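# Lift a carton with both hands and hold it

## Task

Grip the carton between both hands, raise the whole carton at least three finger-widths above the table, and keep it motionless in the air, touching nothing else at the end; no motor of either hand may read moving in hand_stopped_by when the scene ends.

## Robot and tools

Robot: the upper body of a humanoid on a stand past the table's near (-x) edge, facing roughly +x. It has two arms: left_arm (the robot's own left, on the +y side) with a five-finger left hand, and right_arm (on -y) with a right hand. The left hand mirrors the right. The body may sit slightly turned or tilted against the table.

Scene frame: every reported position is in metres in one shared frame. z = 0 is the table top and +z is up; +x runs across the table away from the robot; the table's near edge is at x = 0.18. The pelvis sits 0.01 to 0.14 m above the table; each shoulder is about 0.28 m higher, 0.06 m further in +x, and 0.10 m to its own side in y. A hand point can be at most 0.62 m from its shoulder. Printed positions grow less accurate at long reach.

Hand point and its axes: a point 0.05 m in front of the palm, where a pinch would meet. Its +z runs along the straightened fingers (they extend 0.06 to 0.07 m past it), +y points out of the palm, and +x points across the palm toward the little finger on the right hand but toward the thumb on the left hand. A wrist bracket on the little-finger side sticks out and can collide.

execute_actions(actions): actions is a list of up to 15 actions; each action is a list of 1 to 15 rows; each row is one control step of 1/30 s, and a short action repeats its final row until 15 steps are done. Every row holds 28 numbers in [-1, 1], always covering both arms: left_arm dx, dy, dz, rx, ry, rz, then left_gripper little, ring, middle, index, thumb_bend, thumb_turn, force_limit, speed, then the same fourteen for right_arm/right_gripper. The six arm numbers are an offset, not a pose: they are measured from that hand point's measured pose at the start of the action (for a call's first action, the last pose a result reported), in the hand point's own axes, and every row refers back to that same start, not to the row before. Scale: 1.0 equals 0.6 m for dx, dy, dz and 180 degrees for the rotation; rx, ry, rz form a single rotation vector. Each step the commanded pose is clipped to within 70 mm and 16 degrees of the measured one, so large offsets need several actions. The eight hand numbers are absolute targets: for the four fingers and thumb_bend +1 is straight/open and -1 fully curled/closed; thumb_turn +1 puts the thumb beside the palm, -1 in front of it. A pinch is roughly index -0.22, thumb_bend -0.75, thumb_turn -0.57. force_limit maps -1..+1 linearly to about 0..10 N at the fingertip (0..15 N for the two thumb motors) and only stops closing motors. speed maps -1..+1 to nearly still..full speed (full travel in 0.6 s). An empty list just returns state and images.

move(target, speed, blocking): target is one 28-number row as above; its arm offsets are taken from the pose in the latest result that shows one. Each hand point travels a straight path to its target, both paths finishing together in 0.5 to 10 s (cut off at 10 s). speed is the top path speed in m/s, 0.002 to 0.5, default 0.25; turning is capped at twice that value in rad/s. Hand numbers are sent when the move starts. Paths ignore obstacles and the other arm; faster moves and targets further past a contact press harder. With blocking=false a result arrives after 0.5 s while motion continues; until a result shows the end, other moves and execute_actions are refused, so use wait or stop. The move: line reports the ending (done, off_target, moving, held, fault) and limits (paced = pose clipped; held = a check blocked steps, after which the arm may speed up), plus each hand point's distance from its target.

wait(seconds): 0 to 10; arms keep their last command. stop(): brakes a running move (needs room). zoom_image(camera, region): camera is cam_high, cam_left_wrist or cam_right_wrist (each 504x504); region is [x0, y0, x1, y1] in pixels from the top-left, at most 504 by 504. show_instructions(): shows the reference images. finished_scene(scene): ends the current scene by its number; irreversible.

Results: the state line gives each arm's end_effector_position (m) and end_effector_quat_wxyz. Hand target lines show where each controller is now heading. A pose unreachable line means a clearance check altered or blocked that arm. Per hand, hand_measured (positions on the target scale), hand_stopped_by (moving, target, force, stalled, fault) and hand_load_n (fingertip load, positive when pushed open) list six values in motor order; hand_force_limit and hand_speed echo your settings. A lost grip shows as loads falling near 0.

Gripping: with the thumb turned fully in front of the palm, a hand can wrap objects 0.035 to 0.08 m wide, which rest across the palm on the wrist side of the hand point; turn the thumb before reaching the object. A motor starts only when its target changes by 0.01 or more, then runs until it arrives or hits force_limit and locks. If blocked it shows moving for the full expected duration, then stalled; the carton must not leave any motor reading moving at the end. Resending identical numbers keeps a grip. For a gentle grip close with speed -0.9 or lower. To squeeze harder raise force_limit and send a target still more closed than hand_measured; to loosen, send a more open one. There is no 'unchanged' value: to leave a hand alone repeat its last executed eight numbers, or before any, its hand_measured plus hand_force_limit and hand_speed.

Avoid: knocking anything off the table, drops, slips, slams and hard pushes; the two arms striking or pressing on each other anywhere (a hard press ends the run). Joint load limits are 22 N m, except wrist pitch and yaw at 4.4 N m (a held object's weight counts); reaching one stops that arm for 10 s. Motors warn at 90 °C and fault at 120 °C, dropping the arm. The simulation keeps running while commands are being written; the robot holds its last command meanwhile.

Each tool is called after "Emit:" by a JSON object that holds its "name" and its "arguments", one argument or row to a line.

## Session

Emit:
{"name": "execute_actions", "arguments": {
  "actions": []
}}

Scene clock: 0.00 s.
left_arm: end_effector_position=(+0.0861, +0.1745, +0.4782) hand_measured=(+1.000, +1.000, +1.000, +1.000, +1.000, +1.000) hand_load_n=(+0.0, +0.0, +0.0, +0.0, +0.0, +0.0) hand_stopped_by=(target, target, target, target, target, target) hand_force_limit=0.00 hand_speed=-0.80 end_effector_quat_wxyz=(-0.001, -0.004, -0.107, +0.994) | right_arm: end_effector_position=(+0.1596, -0.0890, +0.4898) hand_measured=(+1.000, +1.000, +1.000, +1.000, +1.000, +1.000) hand_load_n=(+0.0, +0.0, +0.0, +0.0, +0.0, +0.0) hand_stopped_by=(target, target, target, target, target, target) hand_force_limit=0.00 hand_speed=-0.80 end_effector_quat_wxyz=(+0.988, -0.108, -0.007, +0.108)
Joint positions: left_arm=[-0.078  0.524  0.287 -0.614 -0.718 -1.053 -0.329] | right_arm=[-0.18  -0.406 -0.257 -0.552  0.469 -1.008  0.172]
Joint velocities: left_arm=[-0.005 -0.006  0.023  0.003  0.009  0.     0.   ] | right_arm=[ 0.002  0.003  0.    -0.002  0.002  0.     0.   ]
Motor temperatures (°C, as the motors report them): left_arm=[36 29 34 38 29 24 26] | right_arm=[36 40 27 34 28 21 31]
Hand target (left_arm): +0.086, +0.174, +0.478; -0.001, -0.004, -0.107, +0.994
Hand target (right_arm): +0.160, -0.089, +0.490; +0.988, -0.108, -0.007, +0.108

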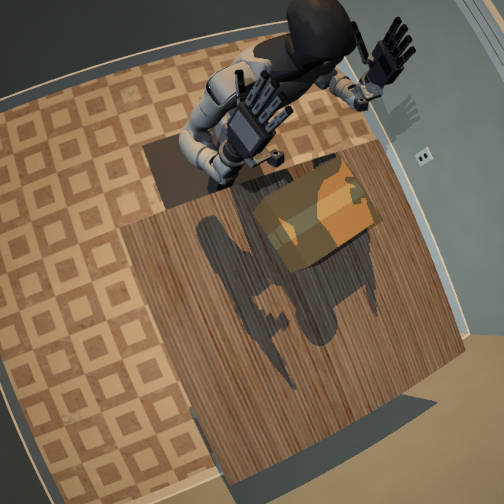

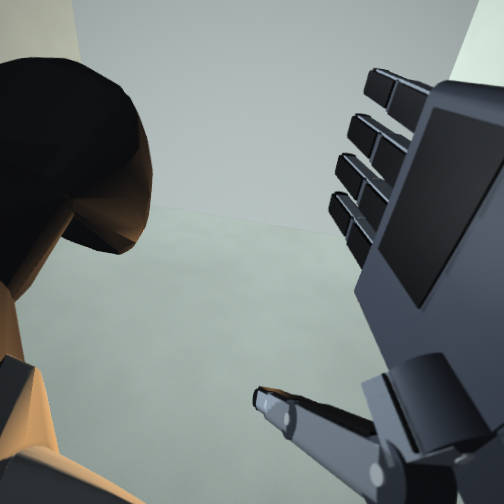

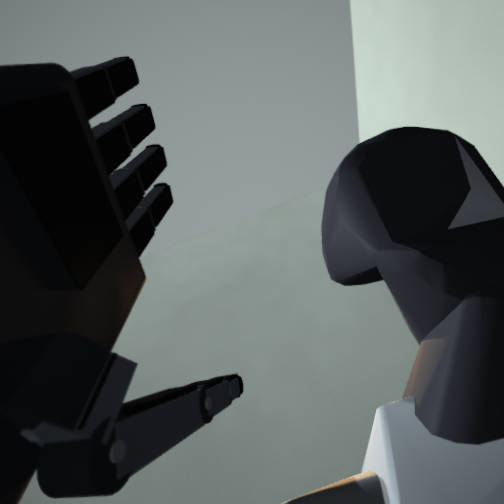

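Emit:
{"name": "zoom_image", "arguments": {
  "camera": "cam_high",
  "region": [200, 110, 400, 310]
}}

Region (200, 110, 400, 310) of cam_high's 504x504 image, scaled by 2.520, with more detail than that image has.

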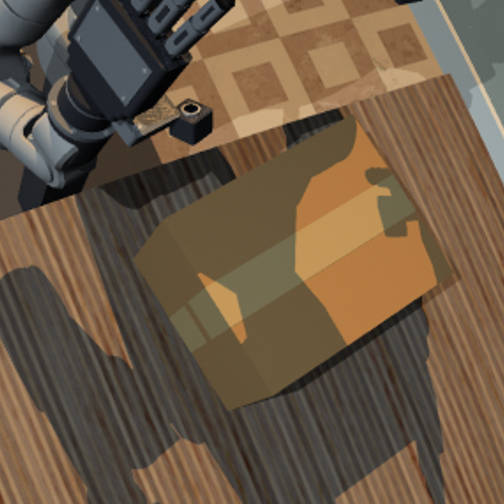

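Emit:
{"name": "move", "arguments": {
  "target": [-0.372,0.04,-0.281,0.0973,-0.5327,-0.0148,0.9,0.92,0.93,1,1,1,-0.65,-0.8,0.3315,0.03,-0.314,0.0637,0.5238,0.0468,0.9,0.92,0.93,1,1,1,-0.65,-0.8],
  "speed": 0.45
}}

Emit:
{"name": "zoom_image", "arguments": {
  "camera": "cam_high",
  "region": [200, 90, 420, 310]
}}

Scene clock: 66.03 s.
left_arm: end_effector_position=(+0.3127, +0.1806, +0.3118) hand_measured=(+0.900, +0.920, +0.930, +1.000, +1.000, +1.000) hand_load_n=(+0.0, +0.0, +0.0, +0.0, +0.0, +0.0) hand_stopped_by=(target, target, target, target, target, target) hand_force_limit=-0.65 hand_speed=-0.80 end_effector_quat_wxyz=(-0.046, +0.735, +0.058, +0.674) | right_arm: end_effector_position=(+0.3577, -0.0685, +0.2967) hand_measured=(+0.900, +0.920, +0.930, +1.000, +1.000, +1.000) hand_load_n=(+0.0, +0.0, +0.0, +0.0, +0.0, +0.0) hand_stopped_by=(target, target, target, target, target, target) hand_force_limit=-0.65 hand_speed=-0.80 end_effector_quat_wxyz=(+0.673, -0.072, +0.735, +0.047)
Joint positions: left_arm=[ 0.17   1.176  0.003 -1.039 -1.096  0.187  0.877] | right_arm=[ 0.219 -0.633 -0.205 -0.973  0.821  0.521 -0.427]
Joint velocities: left_arm=[-0.029  0.229 -0.147  0.    -0.031 -0.221  0.159] | right_arm=[-0.002  0.005  0.009 -0.006 -0.005  0.     0.   ]
Motor temperatures (°C, as the motors report them): left_arm=[36 30 34 38 29 24 25] | right_arm=[37 42 28 35 27 21 31]
Hand target (left_arm): +0.312, +0.180, +0.312; -0.044, +0.735, +0.059, +0.674
Hand target (right_arm): +0.358, -0.068, +0.298; +0.673, -0.072, +0.734, +0.048
Off the commanded pose (left_arm): 0.007 m, 2 deg.
Off the commanded pose (right_arm): 0.003 m, 2 deg.
joint sent to its limit (left arm) — the command would take joint 4 (elbow) past its lower limit, so that joint was sent only as far as its limit.
move: off_target (left_arm)

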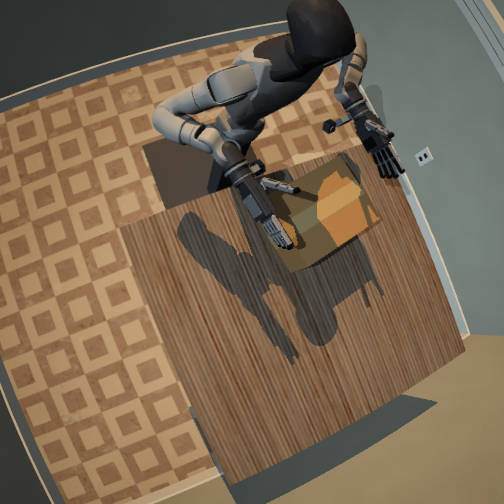

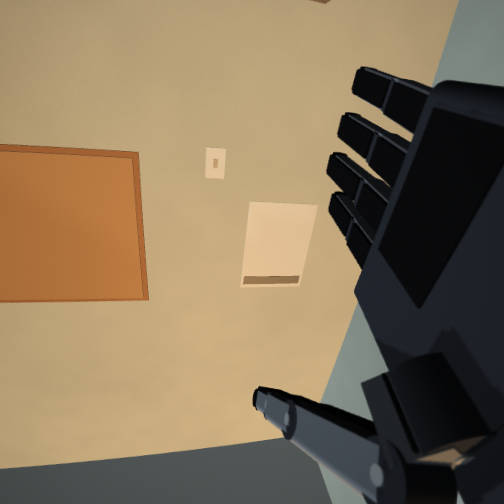

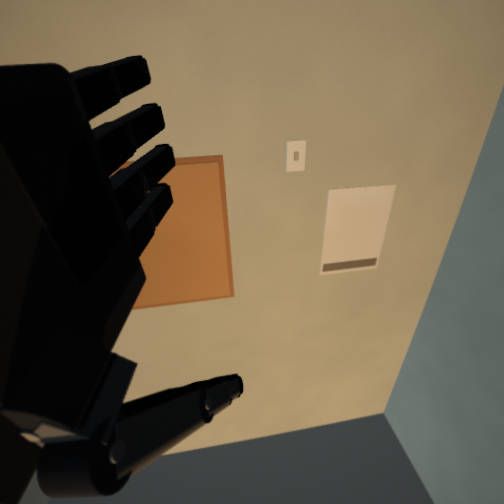

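Region (200, 90, 420, 310) of cam_high's 504x504 image, scaled by 2.291, with more detail than that image has.

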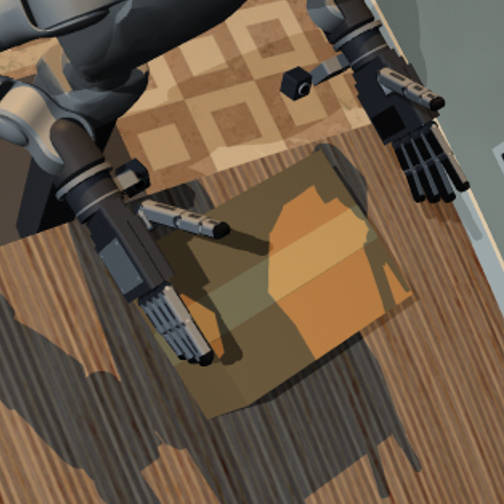

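Emit:
{"name": "move", "arguments": {
  "target": [-0.199,0.005,0.059,0.0088,0,0.0025,0.9,0.92,0.93,1,1,1,-0.65,-0.8,0.197,0.028,0.047,-0.0023,-0.0008,0.0087,0.9,0.92,0.93,1,1,1,-0.65,-0.8],
  "speed": 0.2
}}

Emit:
{"name": "zoom_image", "arguments": {
  "camera": "cam_high",
  "region": [200, 90, 420, 310]
}}

Scene clock: 67.80 s.
left_arm: end_effector_position=(+0.3358, +0.1881, +0.1874) hand_measured=(+0.900, +0.920, +0.930, +1.000, +1.000, +1.000) hand_load_n=(+0.0, +0.0, +0.0, +0.0, +0.0, +0.0) hand_stopped_by=(target, target, target, target, target, target) hand_force_limit=-0.65 hand_speed=-0.80 end_effector_quat_wxyz=(-0.066, +0.736, +0.070, +0.670) | right_arm: end_effector_position=(+0.3767, -0.0605, +0.1756) hand_measured=(+0.900, +0.920, +0.930, +1.000, +1.000, +1.000) hand_load_n=(+0.0, +0.0, +0.0, +0.0, +0.0, +0.0) hand_stopped_by=(target, target, target, target, target, target) hand_force_limit=-0.65 hand_speed=-0.80 end_effector_quat_wxyz=(+0.671, -0.050, +0.738, +0.055)
Joint positions: left_arm=[ 0.087  0.726 -0.405 -0.382 -0.514 -0.126  0.567] | right_arm=[ 0.155 -0.324  0.134 -0.225  0.335 -0.111 -0.16 ]
Joint velocities: left_arm=[-0.003 -0.015  0.002  0.     0.014 -0.003  0.   ] | right_arm=[ 0.008 -0.005  0.002  0.006  0.025 -0.002  0.   ]
Motor temperatures (°C, as the motors report them): left_arm=[36 30 34 38 29 24 25] | right_arm=[37 42 28 35 27 22 31]
Hand target (left_arm): +0.336, +0.187, +0.188; -0.065, +0.735, +0.068, +0.672
Hand target (right_arm): +0.377, -0.060, +0.176; +0.672, -0.052, +0.737, +0.055
Off the commanded pose (left_arm): 0.009 m, 1 deg.
Off the commanded pose (right_arm): 0.009 m, 2 deg.
move: off_target (left_arm, right_arm)

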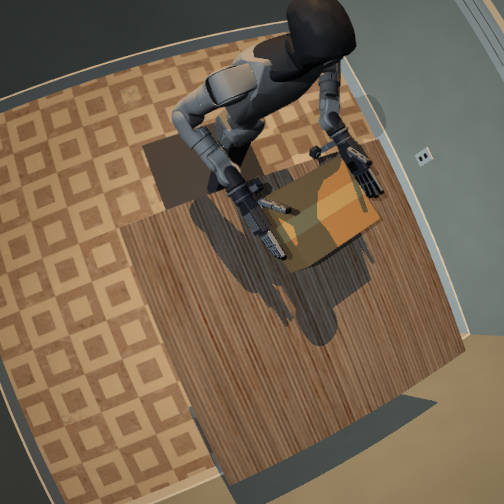

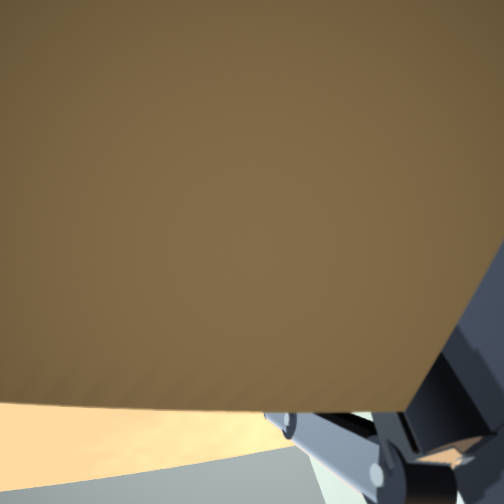

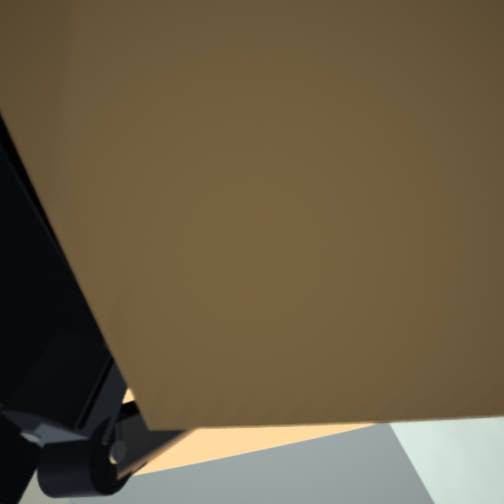

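Region (200, 90, 420, 310) of cam_high's 504x504 image, scaled by 2.291, with more detail than that image has.

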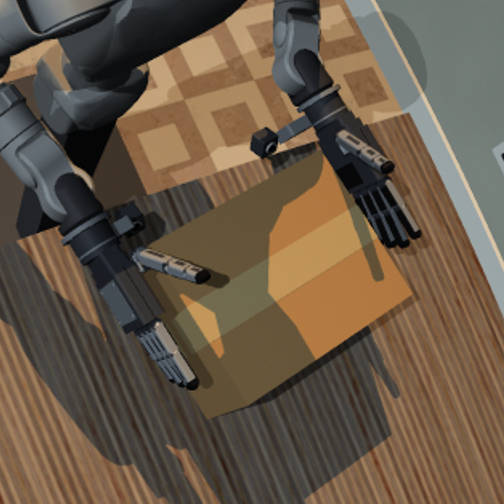

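Emit:
{"name": "move", "arguments": {
  "target": [-0.005,0.035,0.052,-0.004,0,0,0.9,0.92,0.93,1,1,1,-0.65,-0.8,0.005,0.033,0.03,-0.008,0,0,0.9,0.92,0.93,1,1,1,-0.65,-0.8],
  "speed": 0.1
}}

Emit:
{"name": "zoom_image", "arguments": {
  "camera": "cam_high",
  "region": [220, 120, 400, 300]
}}

Scene clock: 68.90 s.
left_arm: end_effector_position=(+0.3698, +0.1809, +0.1812) hand_measured=(+0.900, +0.920, +0.930, +1.000, +1.000, +1.000) hand_load_n=(+0.0, +0.0, +0.0, +0.0, +0.0, +0.0) hand_stopped_by=(target, target, target, target, target, target) hand_force_limit=-0.65 hand_speed=-0.80 end_effector_quat_wxyz=(-0.068, +0.736, +0.073, +0.670) | right_arm: end_effector_position=(+0.3909, -0.0385, +0.1719) hand_measured=(+0.900, +0.920, +0.930, +1.000, +1.000, +1.000) hand_load_n=(+0.0, +0.0, +0.0, +0.0, +0.0, +0.0) hand_stopped_by=(target, target, target, target, target, target) hand_force_limit=-0.65 hand_speed=-0.80 end_effector_quat_wxyz=(+0.671, -0.056, +0.737, +0.066)
Joint positions: left_arm=[-0.09   0.638 -0.441 -0.248 -0.513 -0.064  0.567] | right_arm=[ 0.051 -0.285  0.174 -0.151  0.308 -0.09  -0.176]
Joint velocities: left_arm=[-0.002 -0.006 -0.008 -0.005 -0.008  0.     0.   ] | right_arm=[ 0.003  0.014 -0.006  0.002  0.003  0.    -0.002]
Motor temperatures (°C, as the motors report them): left_arm=[36 30 34 38 29 24 25] | right_arm=[37 42 28 35 27 22 31]
Hand target (left_arm): +0.370, +0.176, +0.181; -0.062, +0.736, +0.070, +0.670
Hand target (right_arm): +0.391, -0.038, +0.171; +0.670, -0.057, +0.738, +0.064
Off the commanded pose (left_arm): 0.008 m, 1 deg.
Off the commanded pose (right_arm): 0.001 m, 0 deg.
move: off_target (left_arm)

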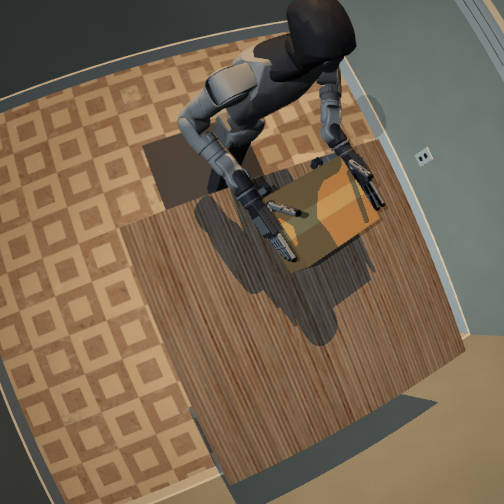

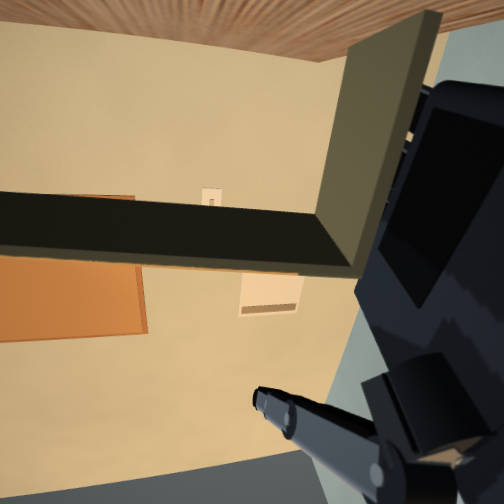

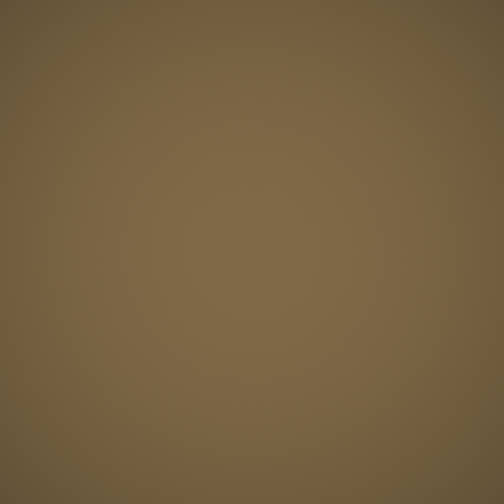

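Region (220, 120, 400, 300) of cam_high's 504x504 image, scaled by 2.800, with more detail than that image has.

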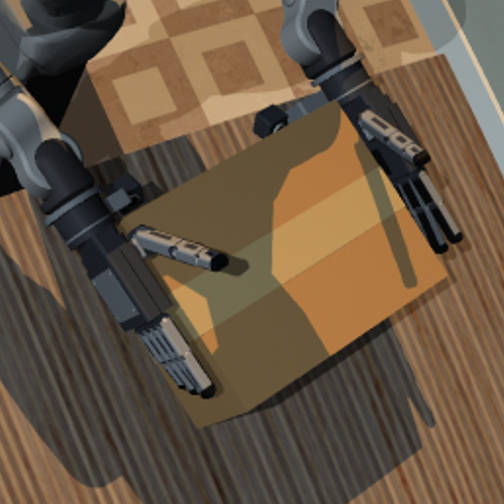

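Emit:
{"name": "execute_actions", "arguments": {
  "actions": [
    [[0,0.003,0,0,0,0,0.9,0.92,0.93,1,1,1,-0.65,-0.8,0.001,0.002,0.002,0,0,0,0.9,0.92,0.93,1,1,1,-0.65,-0.8],[0,0.006,0,0,0,0,0.9,0.92,0.93,1,1,1,-0.65,-0.8,0.001,0.004,0.004,-0.001,0,0,0.9,0.92,0.93,1,1,1,-0.65,-0.8],[0,0.009,0,0,0,0,0.9,0.92,0.93,1,1,1,-0.65,-0.8,0.002,0.006,0.006,-0.001,0,0,0.9,0.92,0.93,1,1,1,-0.65,-0.8],[0,0.012,0,0,0,0,0.9,0.92,0.93,1,1,1,-0.65,-0.8,0.002,0.008,0.008,-0.002,0,0,0.9,0.92,0.93,1,1,1,-0.65,-0.8],[0,0.015,0,0,0,0,0.9,0.92,0.93,1,1,1,-0.65,-0.8,0.003,0.01,0.01,-0.003,0,0,0.9,0.92,0.93,1,1,1,-0.65,-0.8],[0,0.018,0,0,0,0,0.9,0.92,0.93,1,1,1,-0.65,-0.8,0.003,0.012,0.012,-0.004,0,0,0.9,0.92,0.93,1,1,1,-0.65,-0.8],[0,0.021,0,0,0,0,0.9,0.92,0.93,1,1,1,-0.65,-0.8,0.004,0.014,0.014,-0.005,0,0,0.9,0.92,0.93,1,1,1,-0.65,-0.8],[0,0.024,0,0,0,0,0.9,0.92,0.93,1,1,1,-0.65,-0.8,0.004,0.016,0.016,-0.005,0,0,0.9,0.92,0.93,1,1,1,-0.65,-0.8],[0,0.027,0,0,0,0,0.9,0.92,0.93,1,1,1,-0.65,-0.8,0.004,0.018,0.017,-0.005,0,0,0.9,0.92,0.93,1,1,1,-0.65,-0.8],[0,0.03,0,0,0,0,0.9,0.92,0.93,1,1,1,-0.65,-0.8,0.004,0.02,0.017,-0.005,0,0,0.9,0.92,0.93,1,1,1,-0.65,-0.8],[0,0.032,0,0,0,0,0.9,0.92,0.93,1,1,1,-0.65,-0.8,0.004,0.022,0.017,-0.005,0,0,0.9,0.92,0.93,1,1,1,-0.65,-0.8],[0,0.034,0,0,0,0,0.9,0.92,0.93,1,1,1,-0.65,-0.8,0.004,0.024,0.017,-0.005,0,0,0.9,0.92,0.93,1,1,1,-0.65,-0.8]],
    [[0.001,0.008,-0.001,-0.003,0,-0.001,0.9,0.92,0.93,1,1,1,-0.65,-0.8,-0.001,0.008,-0.001,-0.003,0,0.001,0.9,0.92,0.93,1,1,1,-0.65,-0.8],[0.002,0.013,-0.003,-0.006,0,-0.003,0.9,0.92,0.93,1,1,1,-0.65,-0.8,-0.002,0.013,-0.003,-0.006,0,0.003,0.9,0.92,0.93,1,1,1,-0.65,-0.8],[0.003,0.018,-0.004,-0.009,0,-0.004,0.9,0.92,0.93,1,1,1,-0.65,-0.8,-0.003,0.018,-0.004,-0.009,0,0.004,0.9,0.92,0.93,1,1,1,-0.65,-0.8],[0.004,0.023,-0.006,-0.012,0,-0.006,0.9,0.92,0.93,1,1,1,-0.65,-0.8,-0.004,0.023,-0.006,-0.012,0,0.006,0.9,0.92,0.93,1,1,1,-0.65,-0.8],[0.005,0.028,-0.007,-0.015,0,-0.007,0.9,0.92,0.93,1,1,1,-0.65,-0.8,-0.005,0.028,-0.007,-0.015,0,0.007,0.9,0.92,0.93,1,1,1,-0.65,-0.8],[0.006,0.033,-0.008,-0.018,0,-0.008,0.9,0.92,0.93,1,1,1,-0.65,-0.8,-0.006,0.033,-0.008,-0.018,0,0.008,0.9,0.92,0.93,1,1,1,-0.65,-0.8],[0.007,0.038,-0.01,-0.021,0,-0.01,0.9,0.92,0.93,1,1,1,-0.65,-0.8,-0.007,0.038,-0.01,-0.021,0,0.01,0.9,0.92,0.93,1,1,1,-0.65,-0.8],[0.008,0.043,-0.011,-0.024,0,-0.011,0.9,0.92,0.93,1,1,1,-0.65,-0.8,-0.008,0.043,-0.011,-0.024,0,0.011,0.9,0.92,0.93,1,1,1,-0.65,-0.8],[0.009,0.048,-0.012,-0.027,0,-0.012,0.9,0.92,0.93,1,1,1,-0.65,-0.8,-0.009,0.048,-0.012,-0.027,0,0.012,0.9,0.92,0.93,1,1,1,-0.65,-0.8],[0.01,0.053,-0.014,-0.03,0,-0.014,0.9,0.92,0.93,1,1,1,-0.65,-0.8,-0.01,0.053,-0.014,-0.03,0,0.014,0.9,0.92,0.93,1,1,1,-0.65,-0.8],[0.01,0.058,-0.015,-0.032,0,-0.015,0.9,0.92,0.93,1,1,1,-0.65,-0.8,-0.01,0.058,-0.015,-0.032,0,0.015,0.9,0.92,0.93,1,1,1,-0.65,-0.8],[0.011,0.063,-0.016,-0.034,0,-0.016,0.9,0.92,0.93,1,1,1,-0.65,-0.8,-0.011,0.063,-0.016,-0.034,0,0.016,0.9,0.92,0.93,1,1,1,-0.65,-0.8],[0.011,0.068,-0.017,-0.036,0,-0.018,0.9,0.92,0.93,1,1,1,-0.65,-0.8,-0.011,0.068,-0.017,-0.036,0,0.018,0.9,0.92,0.93,1,1,1,-0.65,-0.8],[0.012,0.072,-0.018,-0.038,0,-0.019,0.9,0.92,0.93,1,1,1,-0.65,-0.8,-0.012,0.072,-0.018,-0.038,0,0.019,0.9,0.92,0.93,1,1,1,-0.65,-0.8],[0.012,0.076,-0.019,-0.04,0,-0.02,0.9,0.92,0.93,1,1,1,-0.65,-0.8,-0.012,0.076,-0.019,-0.04,0,0.02,0.9,0.92,0.93,1,1,1,-0.65,-0.8]]
  ]
}}

Emit:
{"name": "wait", "arguments": {
  "seconds": 0.3
}}

Scene clock: 71.17 s.
left_arm: end_effector_position=(+0.3739, +0.1771, +0.1789) hand_measured=(+0.900, +0.920, +0.930, +1.000, +1.000, +1.000) hand_load_n=(+0.0, +0.0, +0.0, +0.0, +0.0, +0.0) hand_stopped_by=(target, target, target, target, target, target) hand_force_limit=-0.65 hand_speed=-0.80 end_effector_quat_wxyz=(-0.089, +0.736, +0.077, +0.666) | right_arm: end_effector_position=(+0.3976, -0.0354, +0.1682) hand_measured=(+0.900, +0.920, +0.930, +1.000, +1.000, +1.000) hand_load_n=(+0.0, +0.0, +0.0, +0.0, +0.0, -0.5) hand_stopped_by=(target, target, target, target, target, target) hand_force_limit=-0.65 hand_speed=-0.80 end_effector_quat_wxyz=(+0.666, -0.053, +0.742, +0.063)
Joint positions: left_arm=[-0.121  0.616 -0.479 -0.252 -0.481 -0.025  0.647] | right_arm=[ 0.016 -0.285  0.19  -0.127  0.315 -0.072 -0.204]
Joint velocities: left_arm=[-0.029 -0.002 -0.037  0.    -0.012  0.001  0.027] | right_arm=[ 0.032 -0.006  0.031 -0.032  0.052  0.    -0.046]
Motor temperatures (°C, as the motors report them): left_arm=[36 30 34 38 29 24 25] | right_arm=[37 41 28 35 27 22 31]
Hand target (left_arm): +0.372, +0.135, +0.188; -0.025, +0.736, +0.063, +0.674
Hand target (right_arm): +0.383, +0.004, +0.178; +0.665, -0.072, +0.733, +0.122
Off the commanded pose (left_arm): 0.045 m, 8 deg.
Off the commanded pose (right_arm): 0.045 m, 7 deg.

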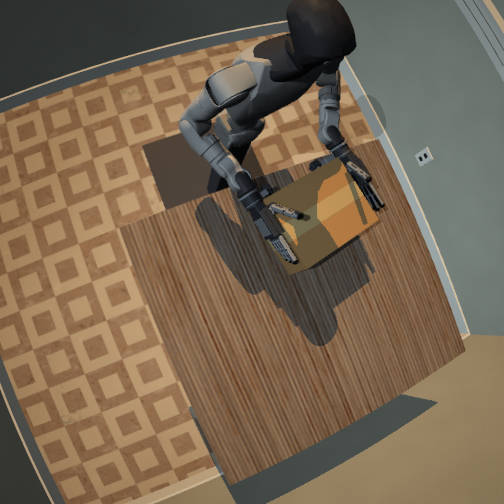

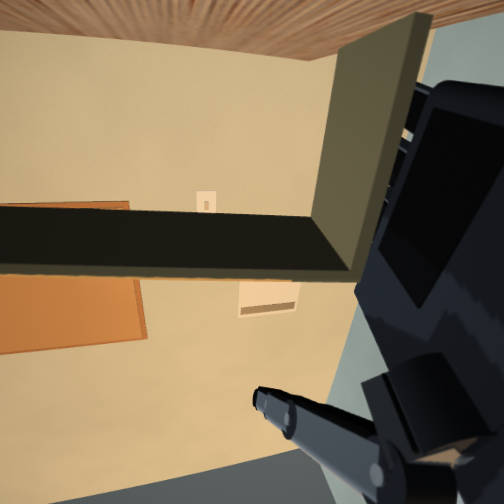

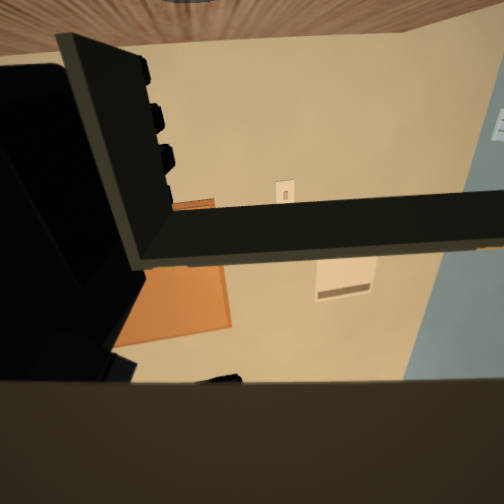

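Scene clock: 71.47 s.
left_arm: end_effector_position=(+0.3740, +0.1767, +0.1788) hand_measured=(+0.900, +0.920, +0.930, +1.000, +1.000, +1.000) hand_load_n=(+0.0, +0.0, +0.0, +0.0, +0.0, +0.0) hand_stopped_by=(target, target, target, target, target, target) hand_force_limit=-0.65 hand_speed=-0.80 end_effector_quat_wxyz=(-0.089, +0.736, +0.077, +0.666) | right_arm: end_effector_position=(+0.3972, -0.0357, +0.1681) hand_measured=(+0.900, +0.920, +0.930, +1.000, +1.000, +1.000) hand_load_n=(+0.0, +0.0, +0.0, +0.0, +0.0, -0.5) hand_stopped_by=(target, target, target, target, target, target) hand_force_limit=-0.65 hand_speed=-0.80 end_effector_quat_wxyz=(+0.665, -0.052, +0.742, +0.063)
Joint positions: left_arm=[-0.122  0.616 -0.481 -0.252 -0.481 -0.025  0.649] | right_arm=[ 0.018 -0.287  0.191 -0.129  0.319 -0.072 -0.206]
Joint velocities: left_arm=[ 0.003 -0.002 -0.011  0.    -0.017  0.     0.   ] | right_arm=[ 0.008  0.008 -0.015 -0.002 -0.006  0.     0.   ]
Motor temperatures (°C, as the motors report them): left_arm=[36 30 34 38 29 24 25] | right_arm=[37 41 28 35 27 22 31]
Hand target (left_arm): +0.372, +0.135, +0.188; -0.025, +0.736, +0.063, +0.674
Hand target (right_arm): +0.383, +0.004, +0.178; +0.665, -0.072, +0.733, +0.122
Off the commanded pose (left_arm): 0.044 m, 8 deg.
Off the commanded pose (right_arm): 0.045 m, 7 deg.
wait: 0.30 s; at rest by 0.17 s

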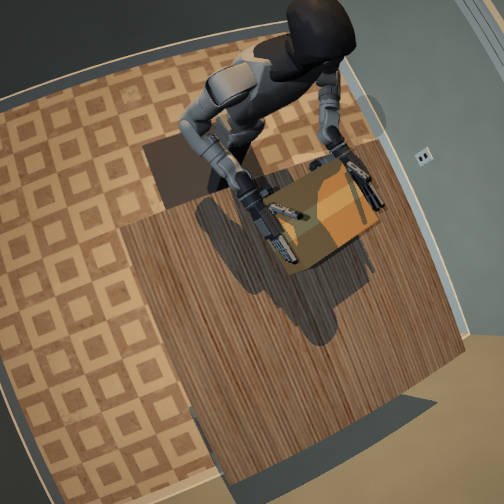

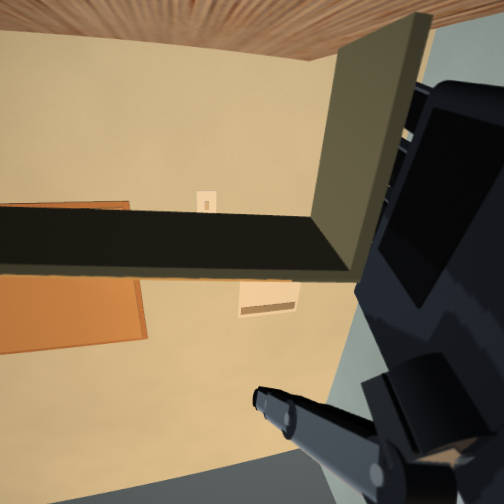

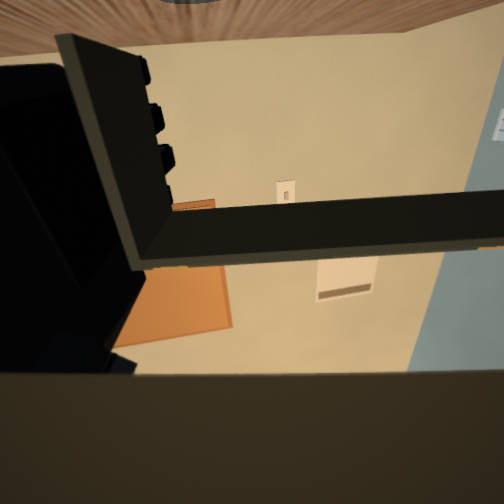

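Emit:
{"name": "execute_actions", "arguments": {
  "actions": [
    [[0.012,0.06,-0.016,-0.035,0,-0.017,0.9,0.92,0.93,1,1,1,-0.65,-0.8,-0.012,0.06,-0.016,-0.035,0,0.017,0.9,0.92,0.93,1,1,1,-0.65,-0.8],[0.01,0.048,-0.013,-0.03,0,-0.015,0.9,0.92,0.93,1,1,1,-0.65,-0.8,-0.01,0.048,-0.013,-0.03,0,0.014,0.9,0.92,0.93,1,1,1,-0.65,-0.8],[0.009,0.036,-0.011,-0.026,0,-0.013,0.9,0.92,0.93,1,1,1,-0.65,-0.8,-0.009,0.036,-0.01,-0.026,0,0.011,0.9,0.92,0.93,1,1,1,-0.65,-0.8],[0.008,0.024,-0.009,-0.022,0,-0.011,0.9,0.92,0.93,1,1,1,-0.65,-0.8,-0.008,0.024,-0.007,-0.022,0,0.008,0.9,0.92,0.93,1,1,1,-0.65,-0.8],[0.008,0.014,-0.007,-0.018,0,-0.009,0.9,0.92,0.93,1,1,1,-0.65,-0.8,-0.008,0.014,-0.004,-0.018,0,0.005,0.9,0.92,0.93,1,1,1,-0.65,-0.8],[0.008,0.006,-0.006,-0.015,0,-0.007,0.9,0.92,0.93,1,1,1,-0.65,-0.8,-0.008,0.006,-0.002,-0.015,0,0.002,0.9,0.92,0.93,1,1,1,-0.65,-0.8],[0.01,0,-0.005,-0.013,0,-0.006,0.9,0.92,0.93,1,1,1,-0.65,-0.8,-0.01,0,0,-0.013,0,0,0.9,0.92,0.93,1,1,1,-0.65,-0.8],[0.012,-0.002,-0.005,-0.012,0,-0.006,0.9,0.92,0.93,1,1,1,-0.65,-0.8,-0.012,-0.002,0.002,-0.012,0,0,0.9,0.92,0.93,1,1,1,-0.65,-0.8],[0.014,-0.002,-0.005,-0.012,0,-0.006,0.9,0.92,0.93,1,1,1,-0.65,-0.8,-0.014,-0.002,0.004,-0.012,0,0,0.9,0.92,0.93,1,1,1,-0.65,-0.8],[0.016,-0.002,-0.005,-0.012,0,-0.006,0.9,0.92,0.93,1,1,1,-0.65,-0.8,-0.016,-0.002,0.006,-0.012,0,0,0.9,0.92,0.93,1,1,1,-0.65,-0.8],[0.018,-0.002,-0.005,-0.012,0,-0.006,0.9,0.92,0.93,1,1,1,-0.65,-0.8,-0.018,-0.002,0.008,-0.012,0,0,0.9,0.92,0.93,1,1,1,-0.65,-0.8],[0.02,-0.002,-0.005,-0.012,0,-0.006,0.9,0.92,0.93,1,1,1,-0.65,-0.8,-0.019,-0.002,0.01,-0.012,0,0,0.9,0.92,0.93,1,1,1,-0.65,-0.8]],
    [[0.001,0.005,0,0,0,0,0.9,0.92,0.93,1,1,1,-0.65,-0.8,-0.001,0.005,0,0,0,0,0.9,0.92,0.93,1,1,1,-0.65,-0.8],[0.001,0.01,0,0,0,0,0.9,0.92,0.93,1,1,1,-0.65,-0.8,-0.001,0.01,0,0,0,0,0.9,0.92,0.93,1,1,1,-0.65,-0.8],[0.002,0.015,0,0,0,0,0.9,0.92,0.93,1,1,1,-0.65,-0.8,-0.002,0.015,0,0,0,0,0.9,0.92,0.93,1,1,1,-0.65,-0.8],[0.002,0.02,0,0,0,0,0.9,0.92,0.93,1,1,1,-0.65,-0.8,-0.002,0.02,0,0,0,0,0.9,0.92,0.93,1,1,1,-0.65,-0.8],[0.003,0.025,0,-0.002,0,0,0.9,0.92,0.93,1,1,1,-0.65,-0.8,-0.003,0.024,0,-0.002,0,0,0.9,0.92,0.93,1,1,1,-0.65,-0.8],[0.003,0.03,-0.001,-0.004,0,-0.001,0.9,0.92,0.93,1,1,1,-0.65,-0.8,-0.003,0.028,-0.001,-0.004,0,0.001,0.9,0.92,0.93,1,1,1,-0.65,-0.8],[0.004,0.035,-0.002,-0.006,0,-0.002,0.9,0.92,0.93,1,1,1,-0.65,-0.8,-0.004,0.032,-0.002,-0.006,0,0.002,0.9,0.92,0.93,1,1,1,-0.65,-0.8],[0.004,0.04,-0.003,-0.008,0,-0.003,0.9,0.92,0.93,1,1,1,-0.65,-0.8,-0.004,0.036,-0.003,-0.008,0,0.003,0.9,0.92,0.93,1,1,1,-0.65,-0.8],[0.005,0.045,-0.004,-0.01,0,-0.004,0.9,0.92,0.93,1,1,1,-0.65,-0.8,-0.005,0.04,-0.004,-0.01,0,0.004,0.9,0.92,0.93,1,1,1,-0.65,-0.8],[0.005,0.05,-0.005,-0.012,0,-0.005,0.9,0.92,0.93,1,1,1,-0.65,-0.8,-0.005,0.044,-0.005,-0.012,0,0.005,0.9,0.92,0.93,1,1,1,-0.65,-0.8],[0.006,0.055,-0.006,-0.015,0,-0.006,0.9,0.92,0.93,1,1,1,-0.65,-0.8,-0.006,0.049,-0.006,-0.015,0,0.006,0.9,0.92,0.93,1,1,1,-0.65,-0.8],[0.006,0.06,-0.007,-0.018,0,-0.007,0.9,0.92,0.93,1,1,1,-0.65,-0.8,-0.006,0.054,-0.007,-0.018,0,0.007,0.9,0.92,0.93,1,1,1,-0.65,-0.8],[0.007,0.065,-0.008,-0.021,0,-0.008,0.9,0.92,0.93,1,1,1,-0.65,-0.8,-0.007,0.059,-0.008,-0.021,0,0.008,0.9,0.92,0.93,1,1,1,-0.65,-0.8],[0.007,0.07,-0.009,-0.023,0,-0.009,0.9,0.92,0.93,1,1,1,-0.65,-0.8,-0.007,0.064,-0.009,-0.023,0,0.009,0.9,0.92,0.93,1,1,1,-0.65,-0.8],[0.008,0.075,-0.01,-0.025,0,-0.01,0.9,0.92,0.93,1,1,1,-0.65,-0.8,-0.008,0.069,-0.01,-0.025,0,0.01,0.9,0.92,0.93,1,1,1,-0.65,-0.8]]
  ]
}}

Emit:
{"name": "wait", "arguments": {
  "seconds": 0.3
}}

Scene clock: 73.47 s.
left_arm: end_effector_position=(+0.3758, +0.1723, +0.1893) hand_measured=(+0.900, +0.920, +0.930, +1.000, +1.000, +1.000) hand_load_n=(+0.0, +0.0, +0.0, +0.0, +0.0, +0.0) hand_stopped_by=(target, target, target, target, target, target) hand_force_limit=-0.65 hand_speed=-0.80 end_effector_quat_wxyz=(-0.089, +0.737, +0.070, +0.666) | right_arm: end_effector_position=(+0.4019, -0.0332, +0.1752) hand_measured=(+0.900, +0.920, +0.930, +1.000, +1.000, +1.000) hand_load_n=(+0.0, +0.0, +0.0, +0.0, +0.0, +0.0) hand_stopped_by=(target, target, target, target, target, target) hand_force_limit=-0.65 hand_speed=-0.80 end_effector_quat_wxyz=(+0.660, -0.066, +0.746, +0.062)
Joint positions: left_arm=[-0.144  0.646 -0.488 -0.318 -0.509  0.038  0.681] | right_arm=[-0.006 -0.331  0.191 -0.19   0.347  0.016 -0.221]
Joint velocities: left_arm=[-0.052 -0.003 -0.051  0.003  0.003  0.02   0.038] | right_arm=[ 0.028 -0.041  0.012 -0.04   0.     0.023  0.   ]
Motor temperatures (°C, as the motors report them): left_arm=[37 30 34 38 29 25 26] | right_arm=[37 41 28 36 27 22 32]
Hand target (left_arm): +0.373, +0.132, +0.197; -0.029, +0.737, +0.055, +0.673
Hand target (right_arm): +0.388, +0.003, +0.184; +0.659, -0.081, +0.739, +0.117
Off the commanded pose (left_arm): 0.043 m, 7 deg.
Off the commanded pose (right_arm): 0.041 m, 7 deg.

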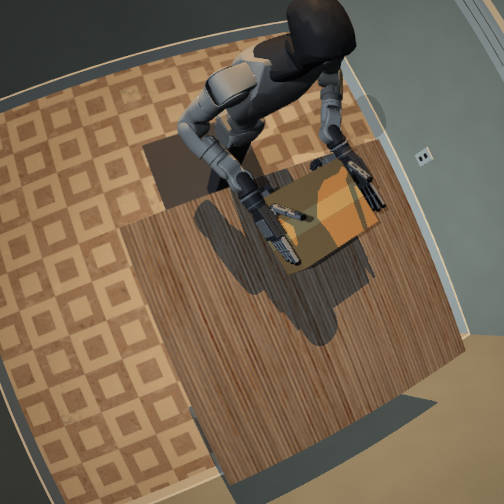

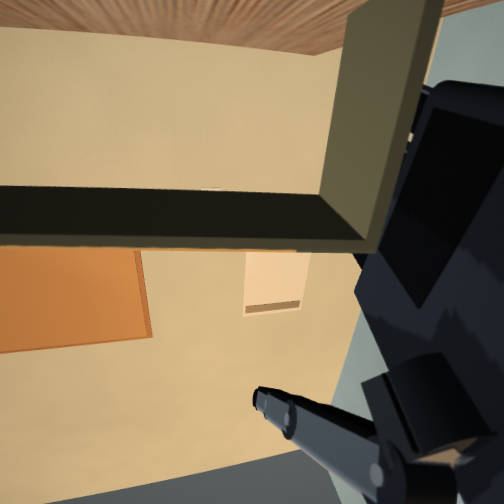

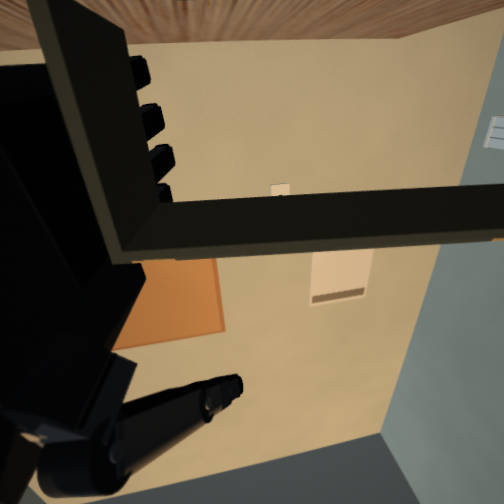

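Scene clock: 73.77 s.
left_arm: end_effector_position=(+0.3762, +0.1718, +0.1891) hand_measured=(+0.900, +0.920, +0.930, +1.000, +1.000, +1.000) hand_load_n=(+0.0, +0.0, +0.0, +0.0, +0.0, +0.0) hand_stopped_by=(target, target, target, target, target, target) hand_force_limit=-0.65 hand_speed=-0.80 end_effector_quat_wxyz=(-0.090, +0.737, +0.070, +0.666) | right_arm: end_effector_position=(+0.4015, -0.0336, +0.1750) hand_measured=(+0.900, +0.920, +0.930, +1.000, +1.000, +1.000) hand_load_n=(+0.0, +0.0, +0.5, +0.0, +0.0, +0.0) hand_stopped_by=(target, target, target, target, target, target) hand_force_limit=-0.65 hand_speed=-0.80 end_effector_quat_wxyz=(+0.660, -0.065, +0.746, +0.060)
Joint positions: left_arm=[-0.147  0.646 -0.492 -0.318 -0.509  0.041  0.686] | right_arm=[-0.003 -0.333  0.193 -0.195  0.347  0.019 -0.226]
Joint velocities: left_arm=[-0.005 -0.012  0.    -0.002  0.009  0.     0.   ] | right_arm=[ 0.     0.014  0.011  0.003 -0.002  0.     0.   ]
Motor temperatures (°C, as the motors report them): left_arm=[37 30 34 39 29 25 26] | right_arm=[37 41 28 36 27 22 32]
Hand target (left_arm): +0.373, +0.132, +0.197; -0.029, +0.737, +0.055, +0.673
Hand target (right_arm): +0.388, +0.003, +0.184; +0.659, -0.081, +0.739, +0.117
Off the commanded pose (left_arm): 0.042 m, 7 deg.
Off the commanded pose (right_arm): 0.041 m, 7 deg.
wait: 0.30 s; at rest by 0.17 s

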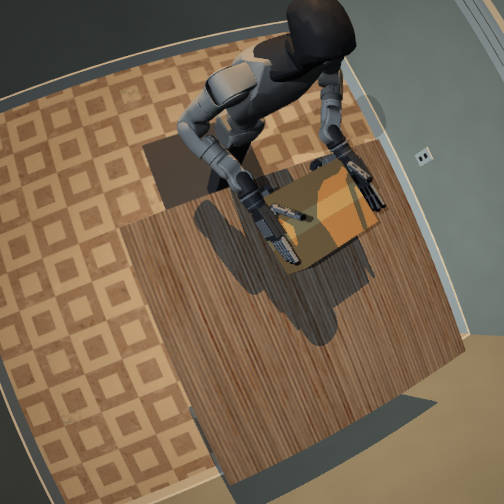

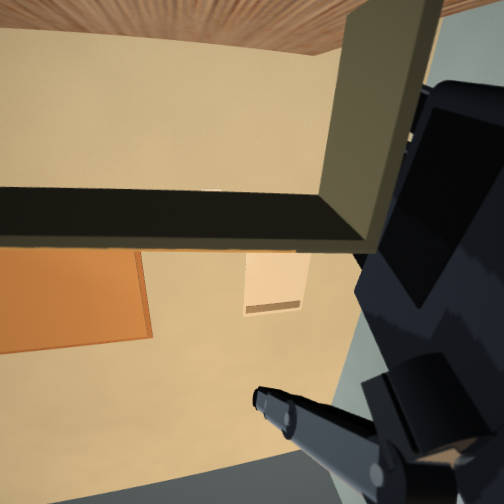

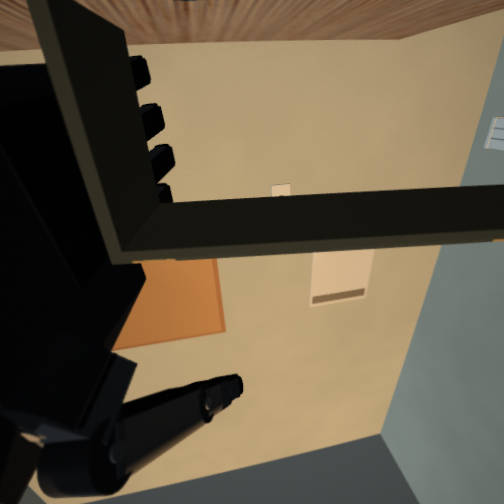

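Emit:
{"name": "execute_actions", "arguments": {
  "actions": [
    [[0.01,0.06,-0.013,-0.034,0.002,-0.018,0.9,0.92,0.93,1,1,1,-0.65,-0.8,-0.011,0.058,-0.01,-0.03,0,0.014,0.9,0.92,0.93,1,1,1,-0.65,-0.8],[0.008,0.051,-0.011,-0.033,0.002,-0.017,0.9,0.92,0.93,1,1,1,-0.65,-0.8,-0.01,0.049,-0.008,-0.026,0,0.012,0.9,0.92,0.93,1,1,1,-0.65,-0.8],[0.006,0.042,-0.01,-0.032,0.002,-0.016,0.9,0.92,0.93,1,1,1,-0.65,-0.8,-0.008,0.04,-0.007,-0.021,0,0.01,0.9,0.92,0.93,1,1,1,-0.65,-0.8],[0.004,0.033,-0.008,-0.031,0.002,-0.015,0.9,0.92,0.93,1,1,1,-0.65,-0.8,-0.007,0.031,-0.005,-0.017,0,0.008,0.9,0.92,0.93,1,1,1,-0.65,-0.8],[0.002,0.025,-0.007,-0.03,0.003,-0.014,0.9,0.92,0.93,1,1,1,-0.65,-0.8,-0.005,0.023,-0.004,-0.013,0,0.006,0.9,0.92,0.93,1,1,1,-0.65,-0.8],[0,0.018,-0.006,-0.03,0.003,-0.013,0.9,0.92,0.93,1,1,1,-0.65,-0.8,-0.004,0.016,-0.002,-0.009,0,0.004,0.9,0.92,0.93,1,1,1,-0.65,-0.8],[-0.002,0.013,-0.005,-0.029,0.003,-0.012,0.9,0.92,0.93,1,1,1,-0.65,-0.8,-0.003,0.011,-0.001,-0.006,0,0.003,0.9,0.92,0.93,1,1,1,-0.65,-0.8],[-0.004,0.011,-0.005,-0.029,0.003,-0.011,0.9,0.92,0.93,1,1,1,-0.65,-0.8,-0.002,0.008,0,-0.005,0,0.002,0.9,0.92,0.93,1,1,1,-0.65,-0.8],[-0.006,0.011,-0.005,-0.029,0.003,-0.011,0.9,0.92,0.93,1,1,1,-0.65,-0.8,-0.002,0.008,0,-0.005,0,0.002,0.9,0.92,0.93,1,1,1,-0.65,-0.8],[-0.007,0.011,-0.005,-0.029,0.003,-0.011,0.9,0.92,0.93,1,1,1,-0.65,-0.8,-0.002,0.008,0,-0.005,0,0.002,0.9,0.92,0.93,1,1,1,-0.65,-0.8]],
    [[0.001,0.008,-0.001,-0.005,0,-0.001,0.9,0.92,0.93,1,1,1,-0.65,-0.8,-0.001,0.008,-0.001,-0.005,0,0.001,0.9,0.92,0.93,1,1,1,-0.65,-0.8],[0.002,0.013,-0.003,-0.008,0,-0.003,0.9,0.92,0.93,1,1,1,-0.65,-0.8,-0.002,0.013,-0.003,-0.008,0,0.003,0.9,0.92,0.93,1,1,1,-0.65,-0.8],[0.003,0.018,-0.004,-0.011,0,-0.004,0.9,0.92,0.93,1,1,1,-0.65,-0.8,-0.003,0.018,-0.004,-0.011,0,0.004,0.9,0.92,0.93,1,1,1,-0.65,-0.8],[0.004,0.023,-0.006,-0.014,0,-0.006,0.9,0.92,0.93,1,1,1,-0.65,-0.8,-0.004,0.023,-0.006,-0.014,0,0.006,0.9,0.92,0.93,1,1,1,-0.65,-0.8],[0.005,0.028,-0.007,-0.017,0,-0.007,0.9,0.92,0.93,1,1,1,-0.65,-0.8,-0.005,0.028,-0.007,-0.017,0,0.007,0.9,0.92,0.93,1,1,1,-0.65,-0.8],[0.006,0.033,-0.008,-0.02,0,-0.008,0.9,0.92,0.93,1,1,1,-0.65,-0.8,-0.006,0.033,-0.008,-0.02,0,0.008,0.9,0.92,0.93,1,1,1,-0.65,-0.8],[0.007,0.038,-0.01,-0.023,0,-0.01,0.9,0.92,0.93,1,1,1,-0.65,-0.8,-0.007,0.038,-0.009,-0.023,0,0.01,0.9,0.92,0.93,1,1,1,-0.65,-0.8],[0.008,0.043,-0.011,-0.026,0,-0.011,0.9,0.92,0.93,1,1,1,-0.65,-0.8,-0.008,0.043,-0.01,-0.026,0,0.011,0.9,0.92,0.93,1,1,1,-0.65,-0.8],[0.009,0.048,-0.012,-0.029,0,-0.012,0.9,0.92,0.93,1,1,1,-0.65,-0.8,-0.009,0.048,-0.011,-0.029,0,0.012,0.9,0.92,0.93,1,1,1,-0.65,-0.8],[0.01,0.054,-0.014,-0.032,0,-0.014,0.9,0.92,0.93,1,1,1,-0.65,-0.8,-0.01,0.053,-0.012,-0.031,0,0.014,0.9,0.92,0.93,1,1,1,-0.65,-0.8],[0.01,0.06,-0.015,-0.035,0,-0.015,0.9,0.92,0.93,1,1,1,-0.65,-0.8,-0.01,0.058,-0.013,-0.033,0,0.015,0.9,0.92,0.93,1,1,1,-0.65,-0.8],[0.011,0.066,-0.016,-0.038,0,-0.016,0.9,0.92,0.93,1,1,1,-0.65,-0.8,-0.011,0.063,-0.014,-0.035,0,0.016,0.9,0.92,0.93,1,1,1,-0.65,-0.8],[0.011,0.072,-0.017,-0.041,0,-0.018,0.9,0.92,0.93,1,1,1,-0.65,-0.8,-0.011,0.068,-0.015,-0.037,0,0.018,0.9,0.92,0.93,1,1,1,-0.65,-0.8],[0.012,0.077,-0.018,-0.043,0,-0.019,0.9,0.92,0.93,1,1,1,-0.65,-0.8,-0.012,0.073,-0.015,-0.039,0,0.019,0.9,0.92,0.93,1,1,1,-0.65,-0.8],[0.012,0.082,-0.019,-0.045,0,-0.02,0.9,0.92,0.93,1,1,1,-0.65,-0.8,-0.012,0.078,-0.015,-0.041,0,0.02,0.9,0.92,0.93,1,1,1,-0.65,-0.8]]
  ]
}}

Emit:
{"name": "wait", "arguments": {
  "seconds": 0.3
}}

Scene clock: 76.03 s.
left_arm: end_effector_position=(+0.3742, +0.1612, +0.1865) hand_measured=(+0.900, +0.920, +0.930, +1.000, +1.000, +1.000) hand_load_n=(+0.0, +0.0, +0.0, +0.0, +0.0, +0.0) hand_stopped_by=(target, target, target, target, target, target) hand_force_limit=-0.65 hand_speed=-0.80 end_effector_quat_wxyz=(-0.042, +0.737, +0.042, +0.673) | right_arm: end_effector_position=(+0.4005, -0.0343, +0.1745) hand_measured=(+0.900, +0.920, +0.930, +1.000, +1.000, +1.000) hand_load_n=(+0.0, +1.0, +2.5, +0.0, +0.0, +0.0) hand_stopped_by=(target, target, target, target, target, target) hand_force_limit=-0.65 hand_speed=-0.80 end_effector_quat_wxyz=(+0.654, -0.066, +0.751, +0.061)
Joint positions: left_arm=[-0.149  0.678 -0.497 -0.253 -0.55  -0.057  0.547] | right_arm=[ 0.003 -0.35   0.197 -0.218  0.369  0.044 -0.236]
Joint velocities: left_arm=[-0.026  0.015 -0.02  -0.005  0.012  0.013  0.007] | right_arm=[-0.005 -0.014  0.031 -0.034  0.006  0.017 -0.07 ]
Motor temperatures (°C, as the motors report them): left_arm=[37 30 34 39 29 25 26] | right_arm=[37 41 28 36 27 23 32]
Hand target (left_arm): +0.369, +0.120, +0.196; +0.021, +0.733, +0.027, +0.679
Hand target (right_arm): +0.384, +0.007, +0.183; +0.649, -0.086, +0.745, +0.127
Off the commanded pose (left_arm): 0.044 m, 7 deg.
Off the commanded pose (right_arm): 0.047 m, 8 deg.

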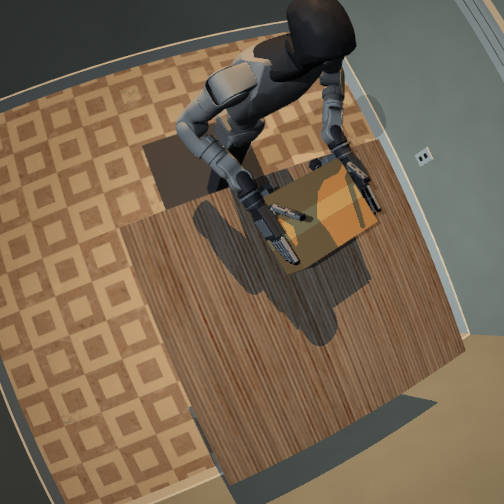

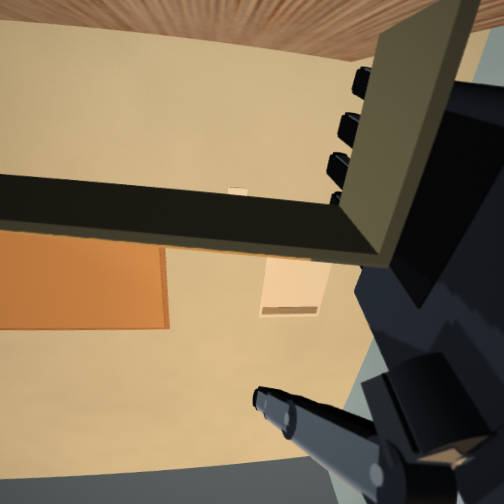

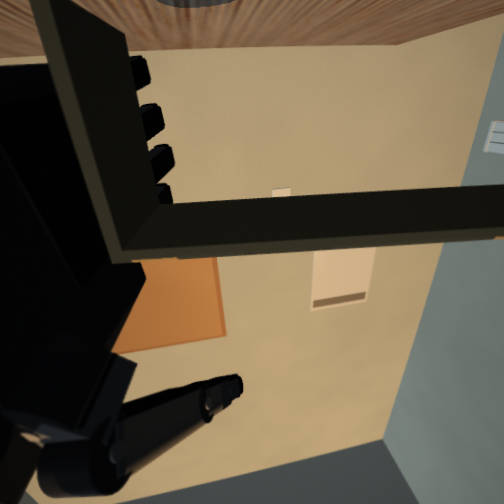

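Scene clock: 76.33 s.
left_arm: end_effector_position=(+0.3743, +0.1611, +0.1864) hand_measured=(+0.900, +0.920, +0.930, +1.000, +1.000, +1.000) hand_load_n=(+0.0, +0.0, +0.0, +0.0, +0.0, +0.0) hand_stopped_by=(target, target, target, target, target, target) hand_force_limit=-0.65 hand_speed=-0.80 end_effector_quat_wxyz=(-0.042, +0.737, +0.042, +0.673) | right_arm: end_effector_position=(+0.4005, -0.0343, +0.1745) hand_measured=(+0.900, +0.920, +0.930, +1.000, +1.000, +1.000) hand_load_n=(+0.0, +0.5, +2.5, +0.0, +0.0, +0.0) hand_stopped_by=(target, target, target, target, target, target) hand_force_limit=-0.65 hand_speed=-0.80 end_effector_quat_wxyz=(+0.654, -0.065, +0.752, +0.061)
Joint positions: left_arm=[-0.15   0.679 -0.5   -0.253 -0.55  -0.056  0.551] | right_arm=[ 0.003 -0.351  0.199 -0.218  0.369  0.044 -0.24 ]
Joint velocities: left_arm=[-0.003  0.003 -0.008  0.002  0.002  0.     0.   ] | right_arm=[ 0.    -0.008 -0.003  0.     0.003  0.     0.   ]
Motor temperatures (°C, as the motors report them): left_arm=[37 30 34 39 29 25 26] | right_arm=[37 41 28 36 27 23 32]
Hand target (left_arm): +0.369, +0.120, +0.196; +0.021, +0.733, +0.027, +0.679
Hand target (right_arm): +0.384, +0.007, +0.183; +0.649, -0.086, +0.745, +0.127
Off the commanded pose (left_arm): 0.044 m, 8 deg.
Off the commanded pose (right_arm): 0.047 m, 8 deg.
wait: 0.30 s; at rest by 0.17 s

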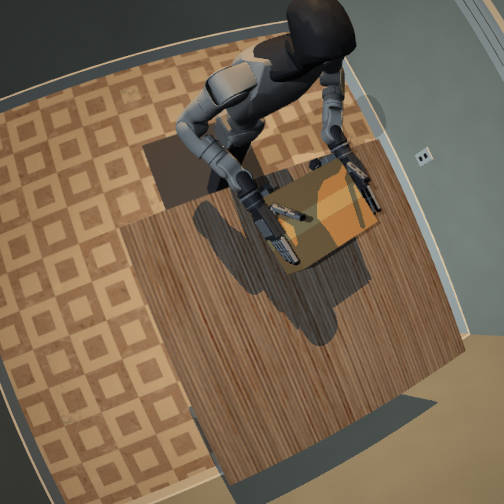

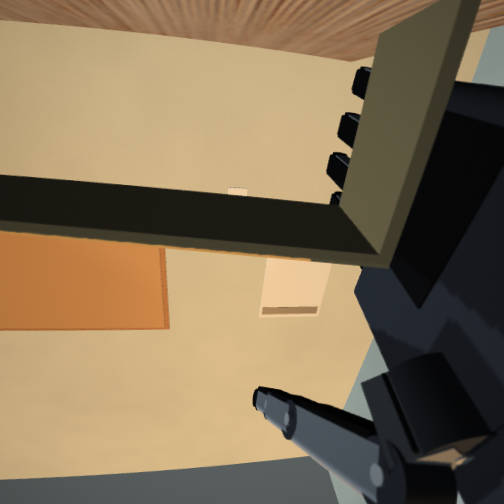

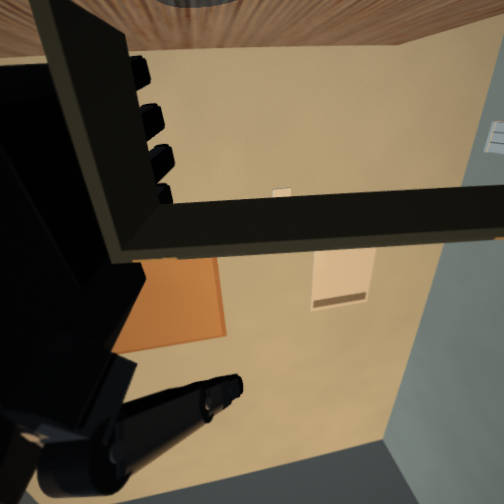

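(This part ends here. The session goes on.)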